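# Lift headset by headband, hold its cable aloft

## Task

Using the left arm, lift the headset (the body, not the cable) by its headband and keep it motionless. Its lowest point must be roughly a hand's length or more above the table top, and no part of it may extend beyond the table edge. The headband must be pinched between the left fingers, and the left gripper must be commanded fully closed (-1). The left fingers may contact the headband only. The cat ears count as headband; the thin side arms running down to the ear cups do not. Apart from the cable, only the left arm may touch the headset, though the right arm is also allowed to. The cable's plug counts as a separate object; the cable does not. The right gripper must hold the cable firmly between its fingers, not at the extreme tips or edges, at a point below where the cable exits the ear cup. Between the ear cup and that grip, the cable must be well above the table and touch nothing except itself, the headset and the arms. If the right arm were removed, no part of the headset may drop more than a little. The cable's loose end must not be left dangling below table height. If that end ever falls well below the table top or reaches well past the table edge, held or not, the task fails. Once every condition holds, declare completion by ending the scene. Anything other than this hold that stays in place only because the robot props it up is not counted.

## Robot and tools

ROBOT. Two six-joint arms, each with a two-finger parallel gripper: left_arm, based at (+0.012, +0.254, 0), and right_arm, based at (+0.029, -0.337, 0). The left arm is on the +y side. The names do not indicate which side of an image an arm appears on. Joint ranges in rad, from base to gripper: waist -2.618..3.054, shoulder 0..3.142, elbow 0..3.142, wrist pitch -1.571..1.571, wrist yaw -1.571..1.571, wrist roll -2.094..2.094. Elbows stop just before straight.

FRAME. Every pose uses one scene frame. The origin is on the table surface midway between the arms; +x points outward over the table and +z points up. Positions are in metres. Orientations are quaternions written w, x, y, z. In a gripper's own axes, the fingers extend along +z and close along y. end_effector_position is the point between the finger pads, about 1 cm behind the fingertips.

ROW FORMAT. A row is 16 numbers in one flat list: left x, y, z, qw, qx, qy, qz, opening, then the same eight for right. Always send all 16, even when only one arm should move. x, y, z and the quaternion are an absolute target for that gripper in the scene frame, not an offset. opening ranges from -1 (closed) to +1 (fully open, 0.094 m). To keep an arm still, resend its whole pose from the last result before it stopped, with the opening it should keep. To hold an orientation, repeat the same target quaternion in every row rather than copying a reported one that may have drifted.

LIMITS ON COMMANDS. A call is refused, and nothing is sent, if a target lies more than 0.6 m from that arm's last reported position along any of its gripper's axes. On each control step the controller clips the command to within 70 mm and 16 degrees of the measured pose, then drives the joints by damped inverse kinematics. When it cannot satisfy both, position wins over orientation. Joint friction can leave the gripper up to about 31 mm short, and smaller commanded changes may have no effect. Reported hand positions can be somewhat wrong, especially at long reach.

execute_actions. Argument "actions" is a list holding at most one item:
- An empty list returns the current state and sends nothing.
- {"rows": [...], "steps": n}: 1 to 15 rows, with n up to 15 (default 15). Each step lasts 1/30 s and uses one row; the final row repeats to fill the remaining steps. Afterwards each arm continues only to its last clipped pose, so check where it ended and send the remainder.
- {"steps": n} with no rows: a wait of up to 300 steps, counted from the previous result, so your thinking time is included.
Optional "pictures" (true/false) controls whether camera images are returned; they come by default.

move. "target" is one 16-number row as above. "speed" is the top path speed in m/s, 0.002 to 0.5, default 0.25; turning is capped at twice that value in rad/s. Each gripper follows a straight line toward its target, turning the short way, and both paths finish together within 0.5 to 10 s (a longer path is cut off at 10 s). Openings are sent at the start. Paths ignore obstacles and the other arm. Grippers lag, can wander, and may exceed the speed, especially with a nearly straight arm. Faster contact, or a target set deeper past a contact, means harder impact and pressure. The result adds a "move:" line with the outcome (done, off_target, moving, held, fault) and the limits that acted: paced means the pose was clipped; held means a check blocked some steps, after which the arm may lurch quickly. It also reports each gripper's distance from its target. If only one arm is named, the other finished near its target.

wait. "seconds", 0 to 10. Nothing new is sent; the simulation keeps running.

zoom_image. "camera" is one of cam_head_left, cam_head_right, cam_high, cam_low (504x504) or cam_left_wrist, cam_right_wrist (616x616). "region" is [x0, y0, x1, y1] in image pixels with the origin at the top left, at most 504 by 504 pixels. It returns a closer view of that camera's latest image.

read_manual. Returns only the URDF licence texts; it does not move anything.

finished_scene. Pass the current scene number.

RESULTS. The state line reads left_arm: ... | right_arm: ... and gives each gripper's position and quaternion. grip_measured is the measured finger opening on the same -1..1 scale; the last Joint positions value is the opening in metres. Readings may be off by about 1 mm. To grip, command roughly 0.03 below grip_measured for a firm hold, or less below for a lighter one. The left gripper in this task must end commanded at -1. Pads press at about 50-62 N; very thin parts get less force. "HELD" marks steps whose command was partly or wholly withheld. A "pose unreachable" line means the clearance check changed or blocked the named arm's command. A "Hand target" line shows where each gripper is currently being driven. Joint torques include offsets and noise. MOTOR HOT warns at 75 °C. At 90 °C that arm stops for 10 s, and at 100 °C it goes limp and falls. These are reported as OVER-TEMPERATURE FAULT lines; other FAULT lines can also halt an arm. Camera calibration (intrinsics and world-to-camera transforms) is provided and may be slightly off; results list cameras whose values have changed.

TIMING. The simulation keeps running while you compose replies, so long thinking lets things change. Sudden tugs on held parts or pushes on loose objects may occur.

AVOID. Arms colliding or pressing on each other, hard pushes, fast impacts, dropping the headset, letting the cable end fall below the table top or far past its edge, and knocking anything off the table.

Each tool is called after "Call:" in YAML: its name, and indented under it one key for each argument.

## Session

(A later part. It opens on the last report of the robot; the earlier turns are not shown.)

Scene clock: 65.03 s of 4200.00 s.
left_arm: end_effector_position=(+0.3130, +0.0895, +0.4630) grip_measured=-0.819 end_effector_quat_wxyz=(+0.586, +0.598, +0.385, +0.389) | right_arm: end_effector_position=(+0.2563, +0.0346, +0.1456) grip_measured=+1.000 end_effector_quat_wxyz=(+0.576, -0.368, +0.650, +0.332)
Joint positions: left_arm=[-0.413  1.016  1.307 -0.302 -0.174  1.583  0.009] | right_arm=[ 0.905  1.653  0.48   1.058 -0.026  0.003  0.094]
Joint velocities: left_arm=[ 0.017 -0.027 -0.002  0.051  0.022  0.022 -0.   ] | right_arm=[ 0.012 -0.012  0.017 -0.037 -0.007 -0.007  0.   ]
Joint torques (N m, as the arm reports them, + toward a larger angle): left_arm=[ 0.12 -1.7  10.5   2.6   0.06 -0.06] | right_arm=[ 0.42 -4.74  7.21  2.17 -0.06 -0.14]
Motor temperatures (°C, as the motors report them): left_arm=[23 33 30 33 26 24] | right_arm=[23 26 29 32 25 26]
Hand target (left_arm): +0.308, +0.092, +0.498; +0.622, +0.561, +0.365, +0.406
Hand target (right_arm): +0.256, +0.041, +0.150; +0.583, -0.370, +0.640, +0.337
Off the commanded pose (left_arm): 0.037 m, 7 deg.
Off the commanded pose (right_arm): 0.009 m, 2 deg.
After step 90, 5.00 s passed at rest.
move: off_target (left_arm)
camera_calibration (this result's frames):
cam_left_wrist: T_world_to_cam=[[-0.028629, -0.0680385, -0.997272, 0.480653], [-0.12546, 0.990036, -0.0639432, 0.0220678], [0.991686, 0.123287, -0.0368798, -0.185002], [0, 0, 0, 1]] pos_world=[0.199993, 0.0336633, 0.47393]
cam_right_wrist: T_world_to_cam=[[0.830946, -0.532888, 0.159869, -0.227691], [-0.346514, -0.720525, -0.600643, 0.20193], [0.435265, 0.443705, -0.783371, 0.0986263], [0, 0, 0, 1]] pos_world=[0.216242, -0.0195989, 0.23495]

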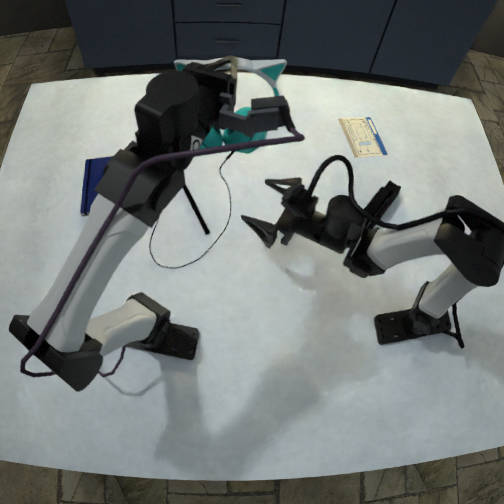

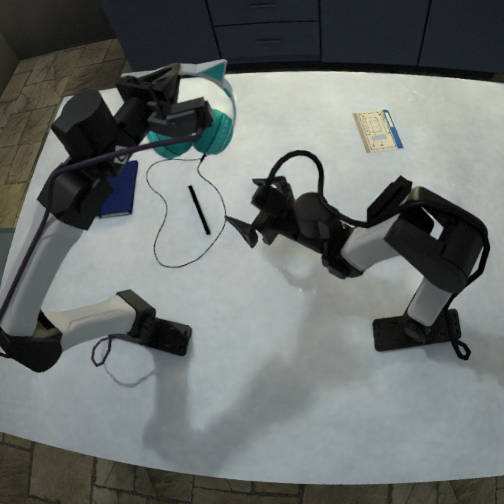

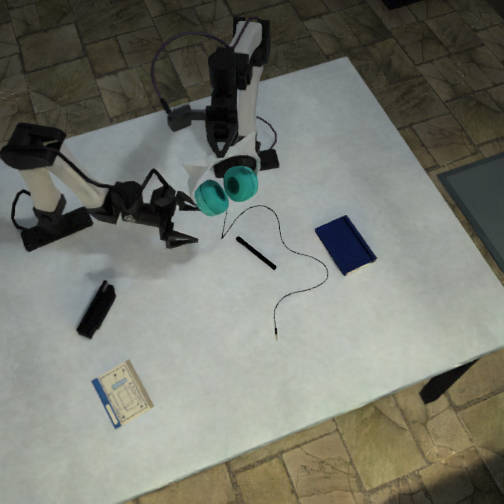

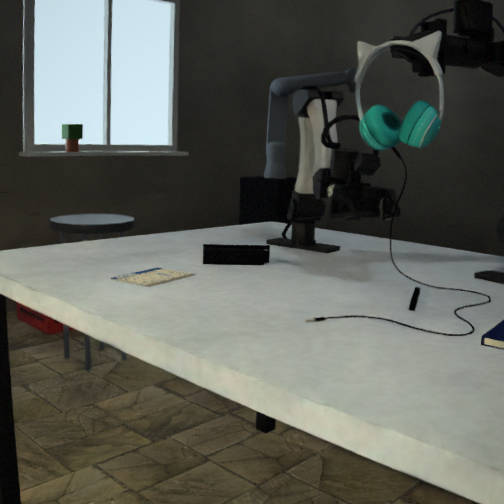

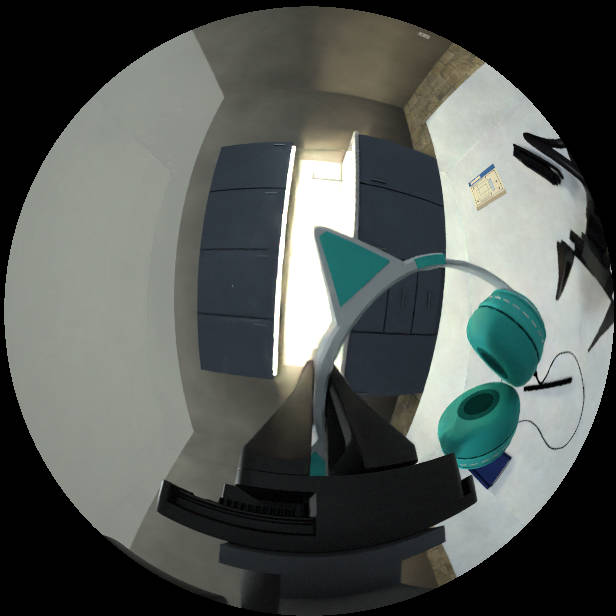

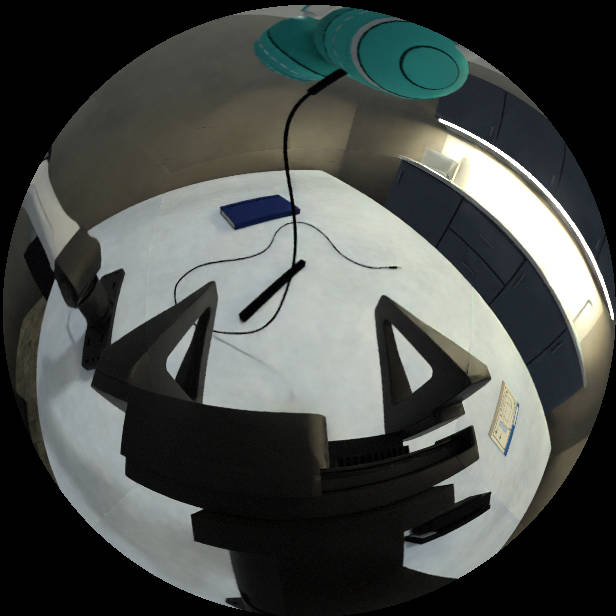

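Call:
execute_actions:
  actions:
    - {"rows": [[0.308, 0.092, 0.498, 0.622, 0.561, 0.365, 0.406, -1.0, 0.2570, 0.0425, 0.1497, 0.5851, -0.3686, 0.6385, 0.3378, 0.8],[0.308, 0.092, 0.498, 0.622, 0.561, 0.365, 0.406, -1.0, 0.2585, 0.0455, 0.1493, 0.5851, -0.3686, 0.6385, 0.3378, 0.6],[0.308, 0.092, 0.498, 0.622, 0.561, 0.365, 0.406, -1.0, 0.2608, 0.0500, 0.1486, 0.5851, -0.3686, 0.6385, 0.3378, 0.4],[0.308, 0.092, 0.498, 0.622, 0.561, 0.365, 0.406, -1.0, 0.2636, 0.0555, 0.1477, 0.5851, -0.3686, 0.6385, 0.3378, 0.2],[0.308, 0.092, 0.498, 0.622, 0.561, 0.365, 0.406, -1.0, 0.2668, 0.0617, 0.1467, 0.5851, -0.3686, 0.6385, 0.3378, 0.0],[0.308, 0.092, 0.498, 0.622, 0.561, 0.365, 0.406, -1.0, 0.2702, 0.0683, 0.1457, 0.5851, -0.3686, 0.6385, 0.3378, -0.1],[0.308, 0.092, 0.498, 0.622, 0.561, 0.365, 0.406, -1.0, 0.2737, 0.0750, 0.1446, 0.5851, -0.3686, 0.6385, 0.3378, -0.2],[0.308, 0.092, 0.498, 0.622, 0.561, 0.365, 0.406, -1.0, 0.2771, 0.0816, 0.1436, 0.5851, -0.3686, 0.6385, 0.3378, -0.2],[0.308, 0.092, 0.498, 0.622, 0.561, 0.365, 0.406, -1.0, 0.2803, 0.0878, 0.1426, 0.5851, -0.3686, 0.6385, 0.3378, -0.2],[0.308, 0.092, 0.498, 0.622, 0.561, 0.365, 0.406, -1.0, 0.2832, 0.0933, 0.1418, 0.5851, -0.3686, 0.6385, 0.3378, -0.2],[0.308, 0.092, 0.498, 0.622, 0.561, 0.365, 0.406, -1.0, 0.2856, 0.0980, 0.1410, 0.5851, -0.3686, 0.6385, 0.3378, -0.2],[0.308, 0.092, 0.498, 0.622, 0.561, 0.365, 0.406, -1.0, 0.2874, 0.1015, 0.1405, 0.5851, -0.3686, 0.6385, 0.3378, -0.2],[0.308, 0.092, 0.498, 0.622, 0.561, 0.365, 0.406, -1.0, 0.2885, 0.1036, 0.1401, 0.5851, -0.3686, 0.6385, 0.3378, -0.2],[0.308, 0.092, 0.498, 0.622, 0.561, 0.365, 0.406, -1.0, 0.289, 0.1045, 0.140, 0.5851, -0.3686, 0.6385, 0.3378, -0.2]], "steps": 15}
  pictures: false

Call:
execute_actions:
  actions:
    - {"steps": 12}

Scene clock: 72.80 s of 4200.00 s.
left_arm: end_effector_position=(+0.3130, +0.0895, +0.4630) grip_measured=-0.819 end_effector_quat_wxyz=(+0.585, +0.598, +0.385, +0.390) | right_arm: end_effector_position=(+0.2870, +0.0977, +0.1405) grip_measured=-0.198 end_effector_quat_wxyz=(+0.584, -0.368, +0.638, +0.341)
Joint positions: left_arm=[-0.413  1.016  1.307 -0.302 -0.174  1.585  0.009] | right_arm=[ 0.92   1.911  0.751  1.073 -0.025  0.003  0.038]
Joint velocities: left_arm=[-0.002 -0.012  0.007  0.007 -0.022  0.051  0.001] | right_arm=[-0.002  0.198  0.232  0.022  0.051 -0.007 -0.001]
Joint torques (N m, as the arm reports them, + toward a larger angle): left_arm=[ 0.21 -2.49  9.57  2.6   0.04 -0.05] | right_arm=[ 0.6  -7.64  6.72  1.89  0.09 -0.11]
Motor temperatures (°C, as the motors report them): left_arm=[23 32 32 36 26 24] | right_arm=[23 26 29 33 25 26]
Hand target (left_arm): +0.306, +0.093, +0.497; +0.621, +0.561, +0.366, +0.406
Hand target (right_arm): +0.288, +0.104, +0.139; +0.585, -0.369, +0.639, +0.338
Off the commanded pose (left_arm): 0.035 m, 7 deg.
Off the commanded pose (right_arm): 0.007 m, 0 deg.
Steps of this call (steps 1 to 90: nothing new was sent; then 4.27 s passed at rest; steps 91 to 105: all 15 steps of this action). Readings (end_effector_position):
91: left_arm (+0.3130, +0.0895, +0.4630) | right_arm (+0.2564, +0.0348, +0.1458)
92: left_arm (+0.3130, +0.0895, +0.4630) | right_arm (+0.2569, +0.0356, +0.1456)
94: left_arm (+0.3130, +0.0895, +0.4630) | right_arm (+0.2598, +0.0403, +0.1443)
98: left_arm (+0.3130, +0.0895, +0.4630) | right_arm (+0.2702, +0.0622, +0.1410)
105: the state above

Scene clock: 73.20 s of 4200.00 s.
left_arm: end_effector_position=(+0.3130, +0.0895, +0.4630) grip_measured=-0.819 end_effector_quat_wxyz=(+0.585, +0.598, +0.385, +0.390) | right_arm: end_effector_position=(+0.2880, +0.0995, +0.1412) grip_measured=-0.198 end_effector_quat_wxyz=(+0.585, -0.368, +0.638, +0.341)
Joint positions: left_arm=[-0.413  1.016  1.307 -0.302 -0.174  1.585  0.009] | right_arm=[ 0.92   1.916  0.76   1.073 -0.025  0.003  0.038]
Joint velocities: left_arm=[ 0.007  0.007 -0.012 -0.051 -0.051  0.007  0.   ] | right_arm=[-0.012  0.002 -0.002 -0.095 -0.051 -0.007  0.   ]
Joint torques (N m, as the arm reports them, + toward a larger angle): left_arm=[ 0.17 -2.49  9.6   2.59  0.04 -0.05] | right_arm=[ 0.66 -7.36  7.23  1.9   0.09 -0.11]
Motor temperatures (°C, as the motors report them): left_arm=[23 32 32 36 26 24] | right_arm=[23 26 29 33 25 26]
Hand target (left_arm): +0.306, +0.093, +0.497; +0.621, +0.561, +0.366, +0.406
Hand target (right_arm): +0.288, +0.104, +0.139; +0.585, -0.369, +0.639, +0.338
Off the commanded pose (left_arm): 0.035 m, 7 deg.
Off the commanded pose (right_arm): 0.005 m, 0 deg.
Steps of this call (steps 1 to 12: nothing new was sent). Readings (end_effector_position):
1: left_arm (+0.3130, +0.0895, +0.4630) | right_arm (+0.2875, +0.0989, +0.1408)
2: left_arm (+0.3130, +0.0895, +0.4630) | right_arm (+0.2878, +0.0994, +0.1409)
4: left_arm (+0.3130, +0.0895, +0.4630) | right_arm (+0.2879, +0.0995, +0.1412)
8: left_arm (+0.3130, +0.0895, +0.4630) | right_arm (+0.2880, +0.0995, +0.1412)
12: the state above
camera_calibration (this result's frames):
cam_left_wrist: T_world_to_cam=[[-0.0281728, -0.0669923, -0.997356, 0.480455], [-0.125418, 0.990104, -0.0629625, 0.0215947], [0.991704, 0.123313, -0.0362961, -0.18528], [0, 0, 0, 1]] pos_world=[0.199987, 0.0336533, 0.473819]
cam_right_wrist: T_world_to_cam=[[0.835518, -0.525786, 0.159556, -0.220779], [-0.326323, -0.708456, -0.625782, 0.253531], [0.442066, 0.470785, -0.763504, 0.0451635], [0, 0, 0, 1]] pos_world=[0.247233, 0.042271, 0.228365]

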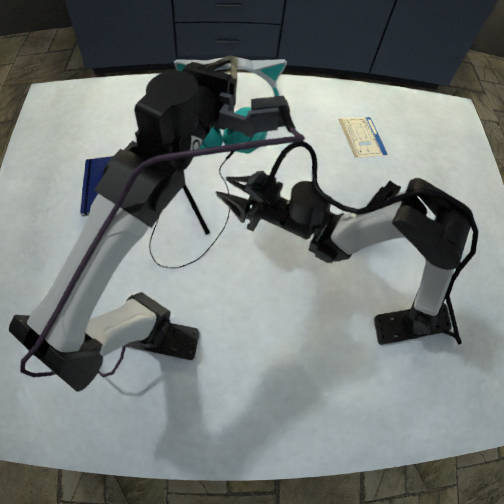

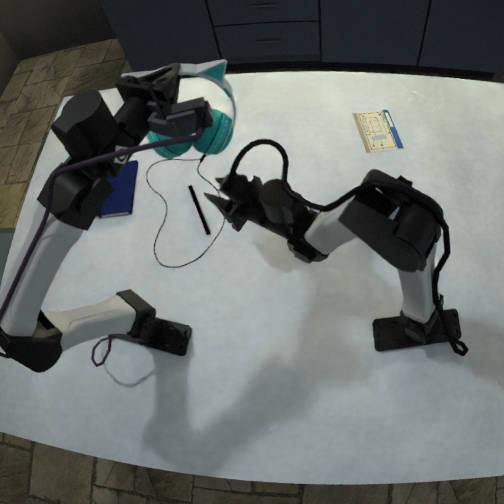

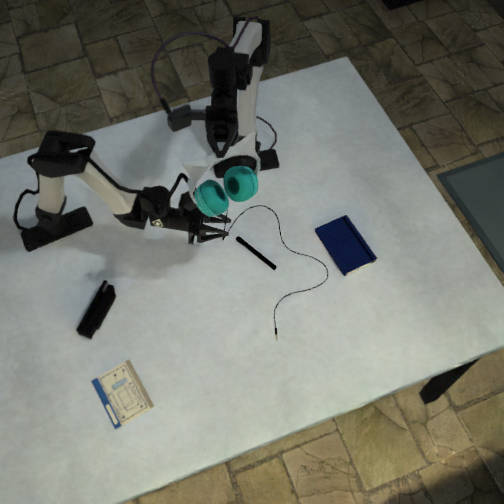

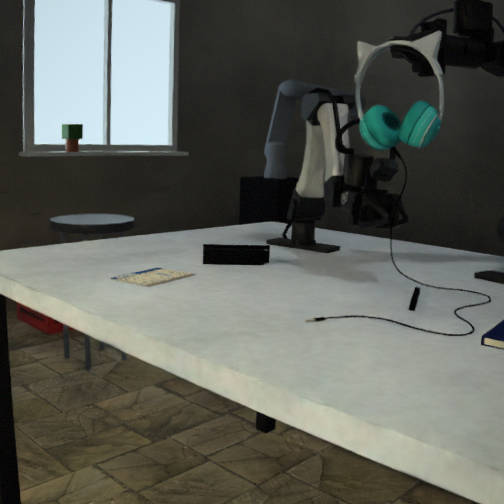

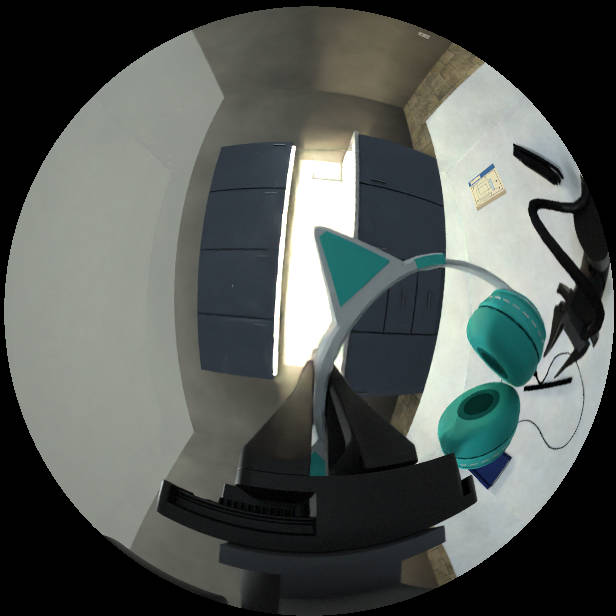

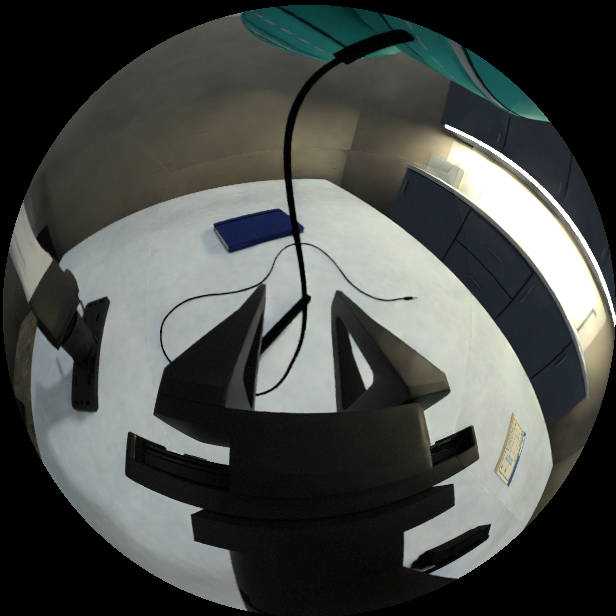

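Call:
zoom_image:
  camera: "cam_high"
  region: [180, 195, 250, 255]

Call:
zoom_image:
  camera: "cam_head_left"
  region: [200, 150, 280, 230]

Call:
zoom_image:
  camera: "cam_head_right"
  region: [185, 150, 265, 230]

Region (180, 195, 250, 255) of cam_high's 504x504 image, scaled by 7.200, with more detail than that image has; it fills the top 432 rows of this view, and the rest is white.

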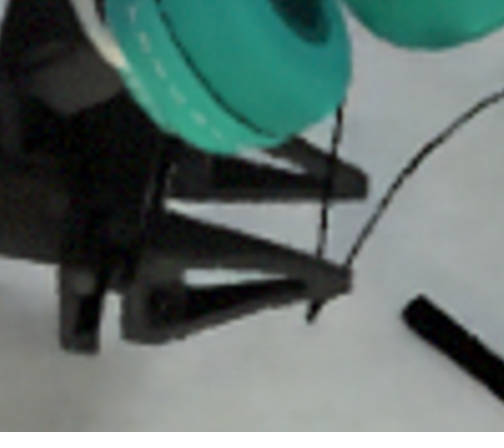

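Region (200, 150, 280, 230) of cam_head_left's 504x504 image, scaled by 6.300, with more detail than that image has.

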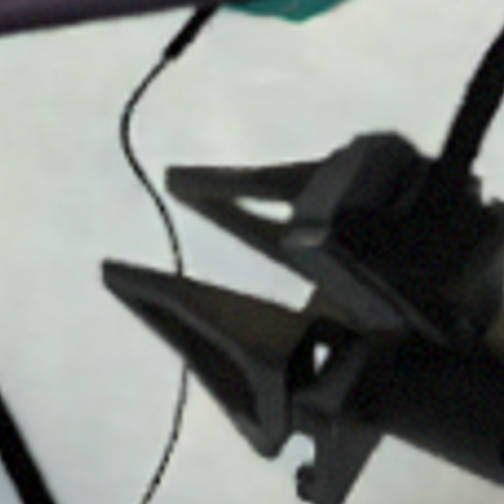

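Region (185, 150, 265, 230) of cam_head_right's 504x504 image, scaled by 6.300, with more detail than that image has.

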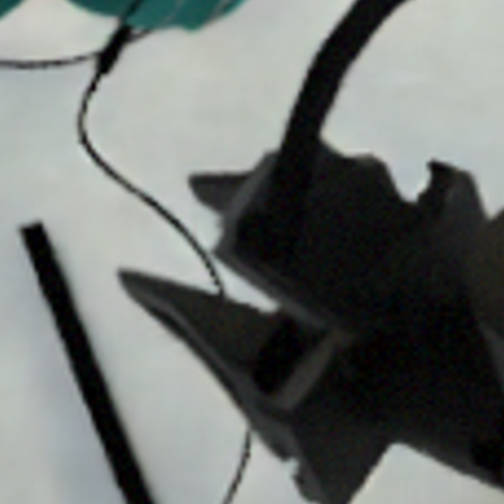

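Call:
execute_actions:
  actions:
    - {"rows": [[0.308, 0.092, 0.498, 0.622, 0.561, 0.365, 0.406, -1.0, 0.289, 0.1045, 0.140, 0.5851, -0.3686, 0.6385, 0.3378, -0.32],[0.308, 0.092, 0.498, 0.622, 0.561, 0.365, 0.406, -1.0, 0.289, 0.1045, 0.140, 0.5851, -0.3686, 0.6385, 0.3378, -0.44],[0.308, 0.092, 0.498, 0.622, 0.561, 0.365, 0.406, -1.0, 0.289, 0.1045, 0.140, 0.5851, -0.3686, 0.6385, 0.3378, -0.56],[0.308, 0.092, 0.498, 0.622, 0.561, 0.365, 0.406, -1.0, 0.289, 0.1045, 0.140, 0.5851, -0.3686, 0.6385, 0.3378, -0.66],[0.308, 0.092, 0.498, 0.622, 0.561, 0.365, 0.406, -1.0, 0.289, 0.1045, 0.140, 0.5851, -0.3686, 0.6385, 0.3378, -0.74],[0.308, 0.092, 0.498, 0.622, 0.561, 0.365, 0.406, -1.0, 0.289, 0.1045, 0.140, 0.5851, -0.3686, 0.6385, 0.3378, -0.80],[0.308, 0.092, 0.498, 0.622, 0.561, 0.365, 0.406, -1.0, 0.289, 0.1045, 0.140, 0.5851, -0.3686, 0.6385, 0.3378, -0.85],[0.308, 0.092, 0.498, 0.622, 0.561, 0.365, 0.406, -1.0, 0.289, 0.1045, 0.140, 0.5851, -0.3686, 0.6385, 0.3378, -0.89],[0.308, 0.092, 0.498, 0.622, 0.561, 0.365, 0.406, -1.0, 0.289, 0.1045, 0.140, 0.5851, -0.3686, 0.6385, 0.3378, -0.92],[0.308, 0.092, 0.498, 0.622, 0.561, 0.365, 0.406, -1.0, 0.289, 0.1045, 0.140, 0.5851, -0.3686, 0.6385, 0.3378, -0.95],[0.308, 0.092, 0.498, 0.622, 0.561, 0.365, 0.406, -1.0, 0.289, 0.1045, 0.140, 0.5851, -0.3686, 0.6385, 0.3378, -0.98],[0.308, 0.092, 0.498, 0.622, 0.561, 0.365, 0.406, -1.0, 0.289, 0.1045, 0.140, 0.5851, -0.3686, 0.6385, 0.3378, -1.0]], "steps": 15}

Scene clock: 75.90 s of 4200.00 s.
left_arm: end_effector_position=(+0.3130, +0.0895, +0.4630) grip_measured=-0.819 end_effector_quat_wxyz=(+0.585, +0.598, +0.385, +0.390) | right_arm: end_effector_position=(+0.2880, +0.0995, +0.1412) grip_measured=-0.981 end_effector_quat_wxyz=(+0.585, -0.368, +0.638, +0.341)
Joint positions: left_arm=[-0.413  1.016  1.307 -0.302 -0.174  1.585  0.009] | right_arm=[ 0.92   1.916  0.76   1.073 -0.025  0.003  0.001]
Joint velocities: left_arm=[ 0.007  0.012 -0.007 -0.037  0.037  0.007 -0.   ] | right_arm=[-0.007  0.002 -0.017 -0.037  0.051 -0.081 -0.   ]
Joint torques (N m, as the arm reports them, + toward a larger angle): left_arm=[ 0.18 -2.5   9.62  2.59  0.04 -0.05] | right_arm=[ 0.5  -7.41  7.44  1.89  0.08 -0.11]
Motor temperatures (°C, as the motors report them): left_arm=[23 31 32 37 26 24] | right_arm=[23 27 29 33 25 26]
Hand target (left_arm): +0.306, +0.093, +0.497; +0.621, +0.561, +0.366, +0.406
Hand target (right_arm): +0.289, +0.104, +0.140; +0.585, -0.369, +0.638, +0.338
Off the commanded pose (left_arm): 0.035 m, 7 deg.
Off the commanded pose (right_arm): 0.005 m, 0 deg.
Steps of this call (steps 1 to 66: nothing new was sent; steps 67 to 81: all 15 steps of this action). Readings (end_effector_position):
67: left_arm (+0.3130, +0.0895, +0.4630) | right_arm (+0.2880, +0.0995, +0.1412)
68: left_arm (+0.3130, +0.0895, +0.4630) | right_arm (+0.2880, +0.0995, +0.1412)
70: left_arm (+0.3130, +0.0895, +0.4630) | right_arm (+0.2880, +0.0995, +0.1412)
74: left_arm (+0.3130, +0.0895, +0.4630) | right_arm (+0.2880, +0.0995, +0.1412)
81: the state above
camera_calibration (this result's frames):
cam_left_wrist: T_world_to_cam=[[-0.0281728, -0.0669923, -0.997356, 0.480455], [-0.125418, 0.990104, -0.0629625, 0.0215947], [0.991704, 0.123313, -0.0362961, -0.18528], [0, 0, 0, 1]] pos_world=[0.199987, 0.0336533, 0.473819]
cam_right_wrist: T_world_to_cam=[[0.835518, -0.525786, 0.159556, -0.220779], [-0.326323, -0.708456, -0.625782, 0.253531], [0.442066, 0.470785, -0.763504, 0.0451635], [0, 0, 0, 1]] pos_world=[0.247233, 0.042271, 0.228365]

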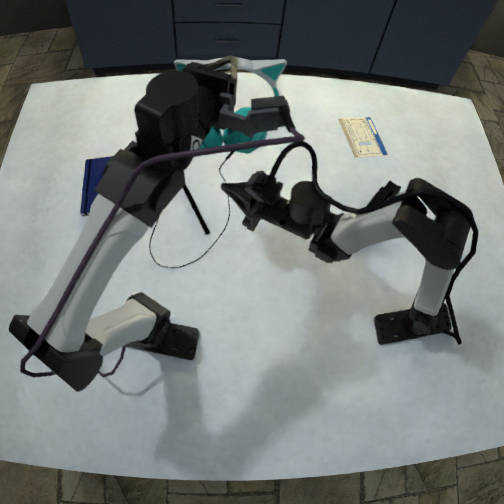

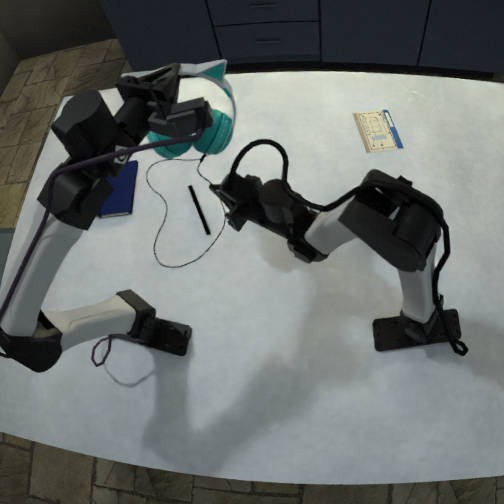

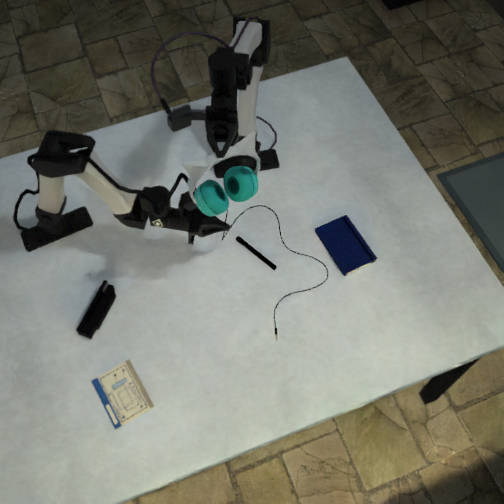

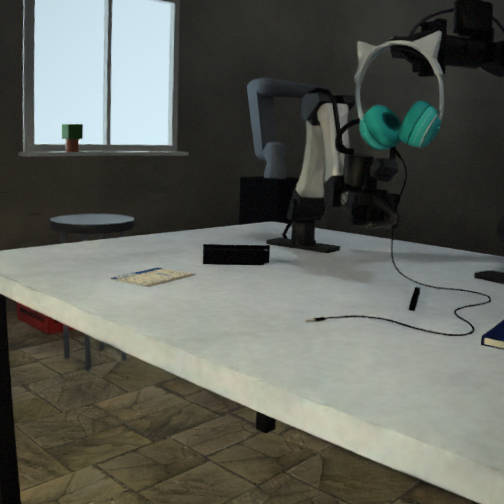

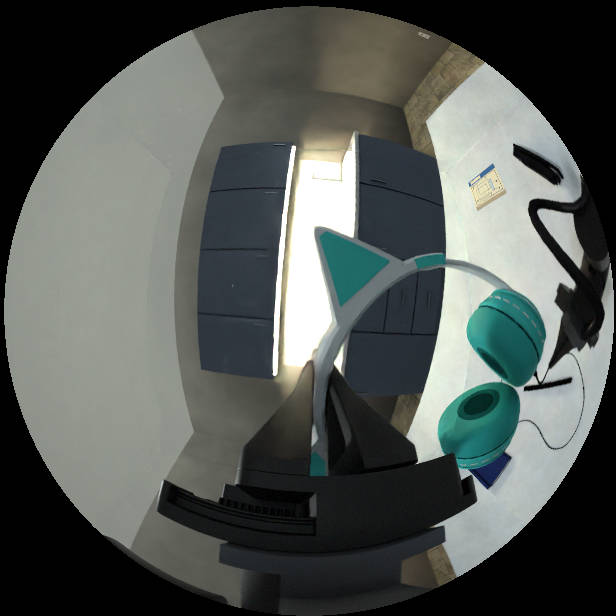

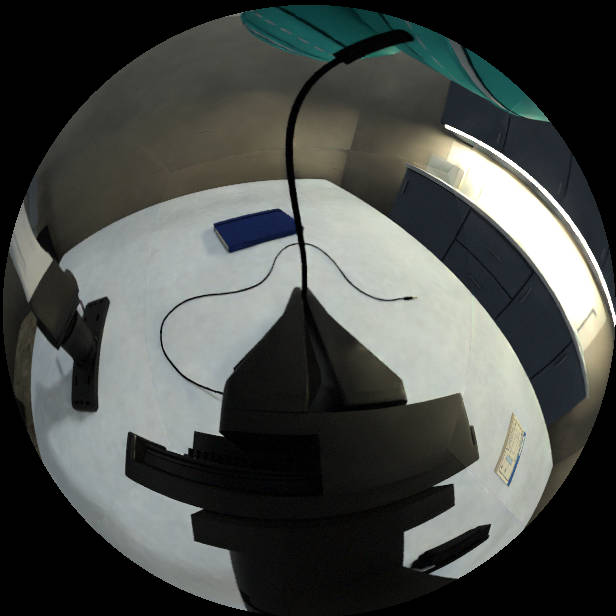

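Call:
zoom_image:
  camera: "cam_right_wrist"
  region: [260, 250, 360, 350]

Call:
zoom_image:
  camera: "cam_high"
  region: [190, 200, 250, 250]

Call:
zoom_image:
  camera: "cam_head_left"
  region: [205, 160, 265, 220]

Call:
zoom_image:
  camera: "cam_low"
  region: [330, 110, 450, 250]

Region (260, 250, 360, 350) of cam_right_wrist's 616x616 image, scaled by 5.040, with more detail than that image has.

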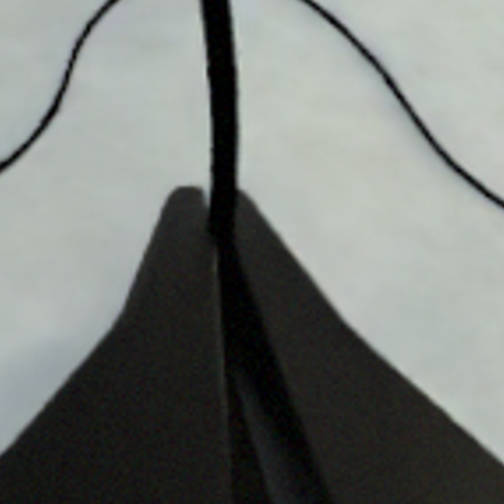

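Region (190, 200, 250, 250) of cam_high's 504x504 image, scaled by 8.400, with more detail than that image has.

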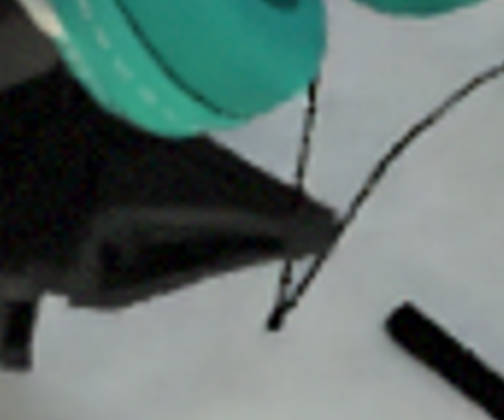

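Region (205, 160, 265, 220) of cam_head_left's 504x504 image, scaled by 8.400, with more detail than that image has.

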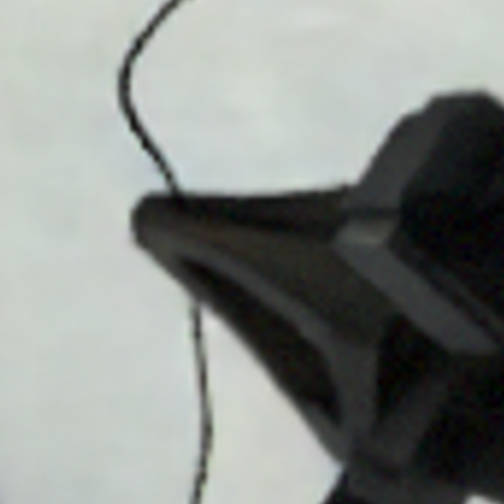

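Region (330, 110, 450, 250) of cam_low's 504x504 image, scaled by 3.600, with more detail than that image has; it fills the left 432 columns of this view, and the rest is white.

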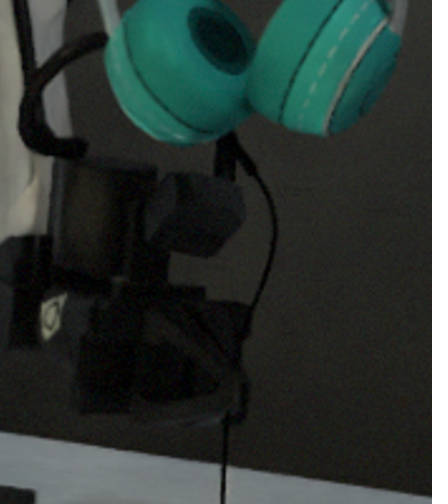

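Call:
zoom_image:
  camera: "cam_high"
  region: [170, 110, 290, 220]

Call:
zoom_image:
  camera: "cam_low"
  region: [345, 10, 485, 120]

Call:
execute_actions:
  actions: []
  pictures: false

Region (170, 110, 290, 220) of cam_high's 504x504 image, scaled by 4.200, with more detail than that image has; it fills the top 462 rows of this view, and the rest is white.

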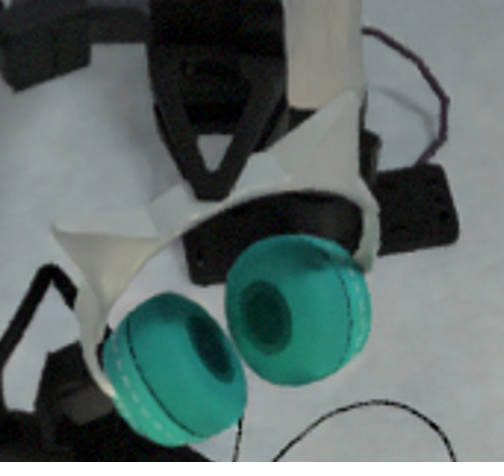

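Region (345, 10, 485, 120) of cam_low's 504x504 image, scaled by 3.600, with more detail than that image has; it fills the top 396 rows of this view, and the rest is white.

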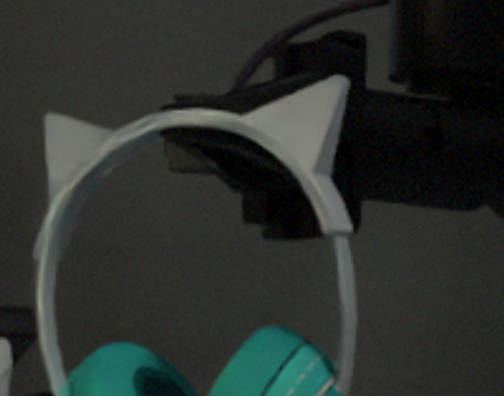

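Scene clock: 78.73 s of 4200.00 s.
left_arm: end_effector_position=(+0.3130, +0.0895, +0.4630) grip_measured=-0.819 end_effector_quat_wxyz=(+0.585, +0.598, +0.385, +0.390) | right_arm: end_effector_position=(+0.2880, +0.0995, +0.1412) grip_measured=-0.981 end_effector_quat_wxyz=(+0.585, -0.368, +0.638, +0.341)
Joint positions: left_arm=[-0.413  1.016  1.307 -0.302 -0.174  1.585  0.009] | right_arm=[ 0.92   1.916  0.76   1.073 -0.025  0.003  0.001]
Joint velocities: left_arm=[ 0.002 -0.007 -0.002 -0.007 -0.022 -0.037  0.001] | right_arm=[-0.007  0.027 -0.012 -0.051 -0.037 -0.022 -0.   ]
Joint torques (N m, as the arm reports them, + toward a larger angle): left_arm=[ 0.18 -2.52  9.59  2.59  0.03 -0.05] | right_arm=[ 0.48 -7.41  7.43  1.88  0.07 -0.11]
Motor temperatures (°C, as the motors report them): left_arm=[23 31 32 37 26 24] | right_arm=[23 27 29 33 25 26]
Hand target (left_arm): +0.306, +0.093, +0.497; +0.621, +0.561, +0.366, +0.406
Hand target (right_arm): +0.289, +0.104, +0.140; +0.585, -0.369, +0.638, +0.338
Off the commanded pose (left_arm): 0.035 m, 7 deg.
Off the commanded pose (right_arm): 0.005 m, 0 deg.
Steps of this call (steps 1 to 85: nothing new was sent). Readings (end_effector_position):
1: left_arm (+0.3130, +0.0895, +0.4630) | right_arm (+0.2880, +0.0995, +0.1412)
2: left_arm (+0.3130, +0.0895, +0.4630) | right_arm (+0.2880, +0.0995, +0.1412)
4: left_arm (+0.3130, +0.0895, +0.4630) | right_arm (+0.2880, +0.0995, +0.1412)
8: left_arm (+0.3130, +0.0895, +0.4630) | right_arm (+0.2880, +0.0995, +0.1412)
85: the state above

Call:
finished_scene:
  scene: 1

The scene is finished: the task was done.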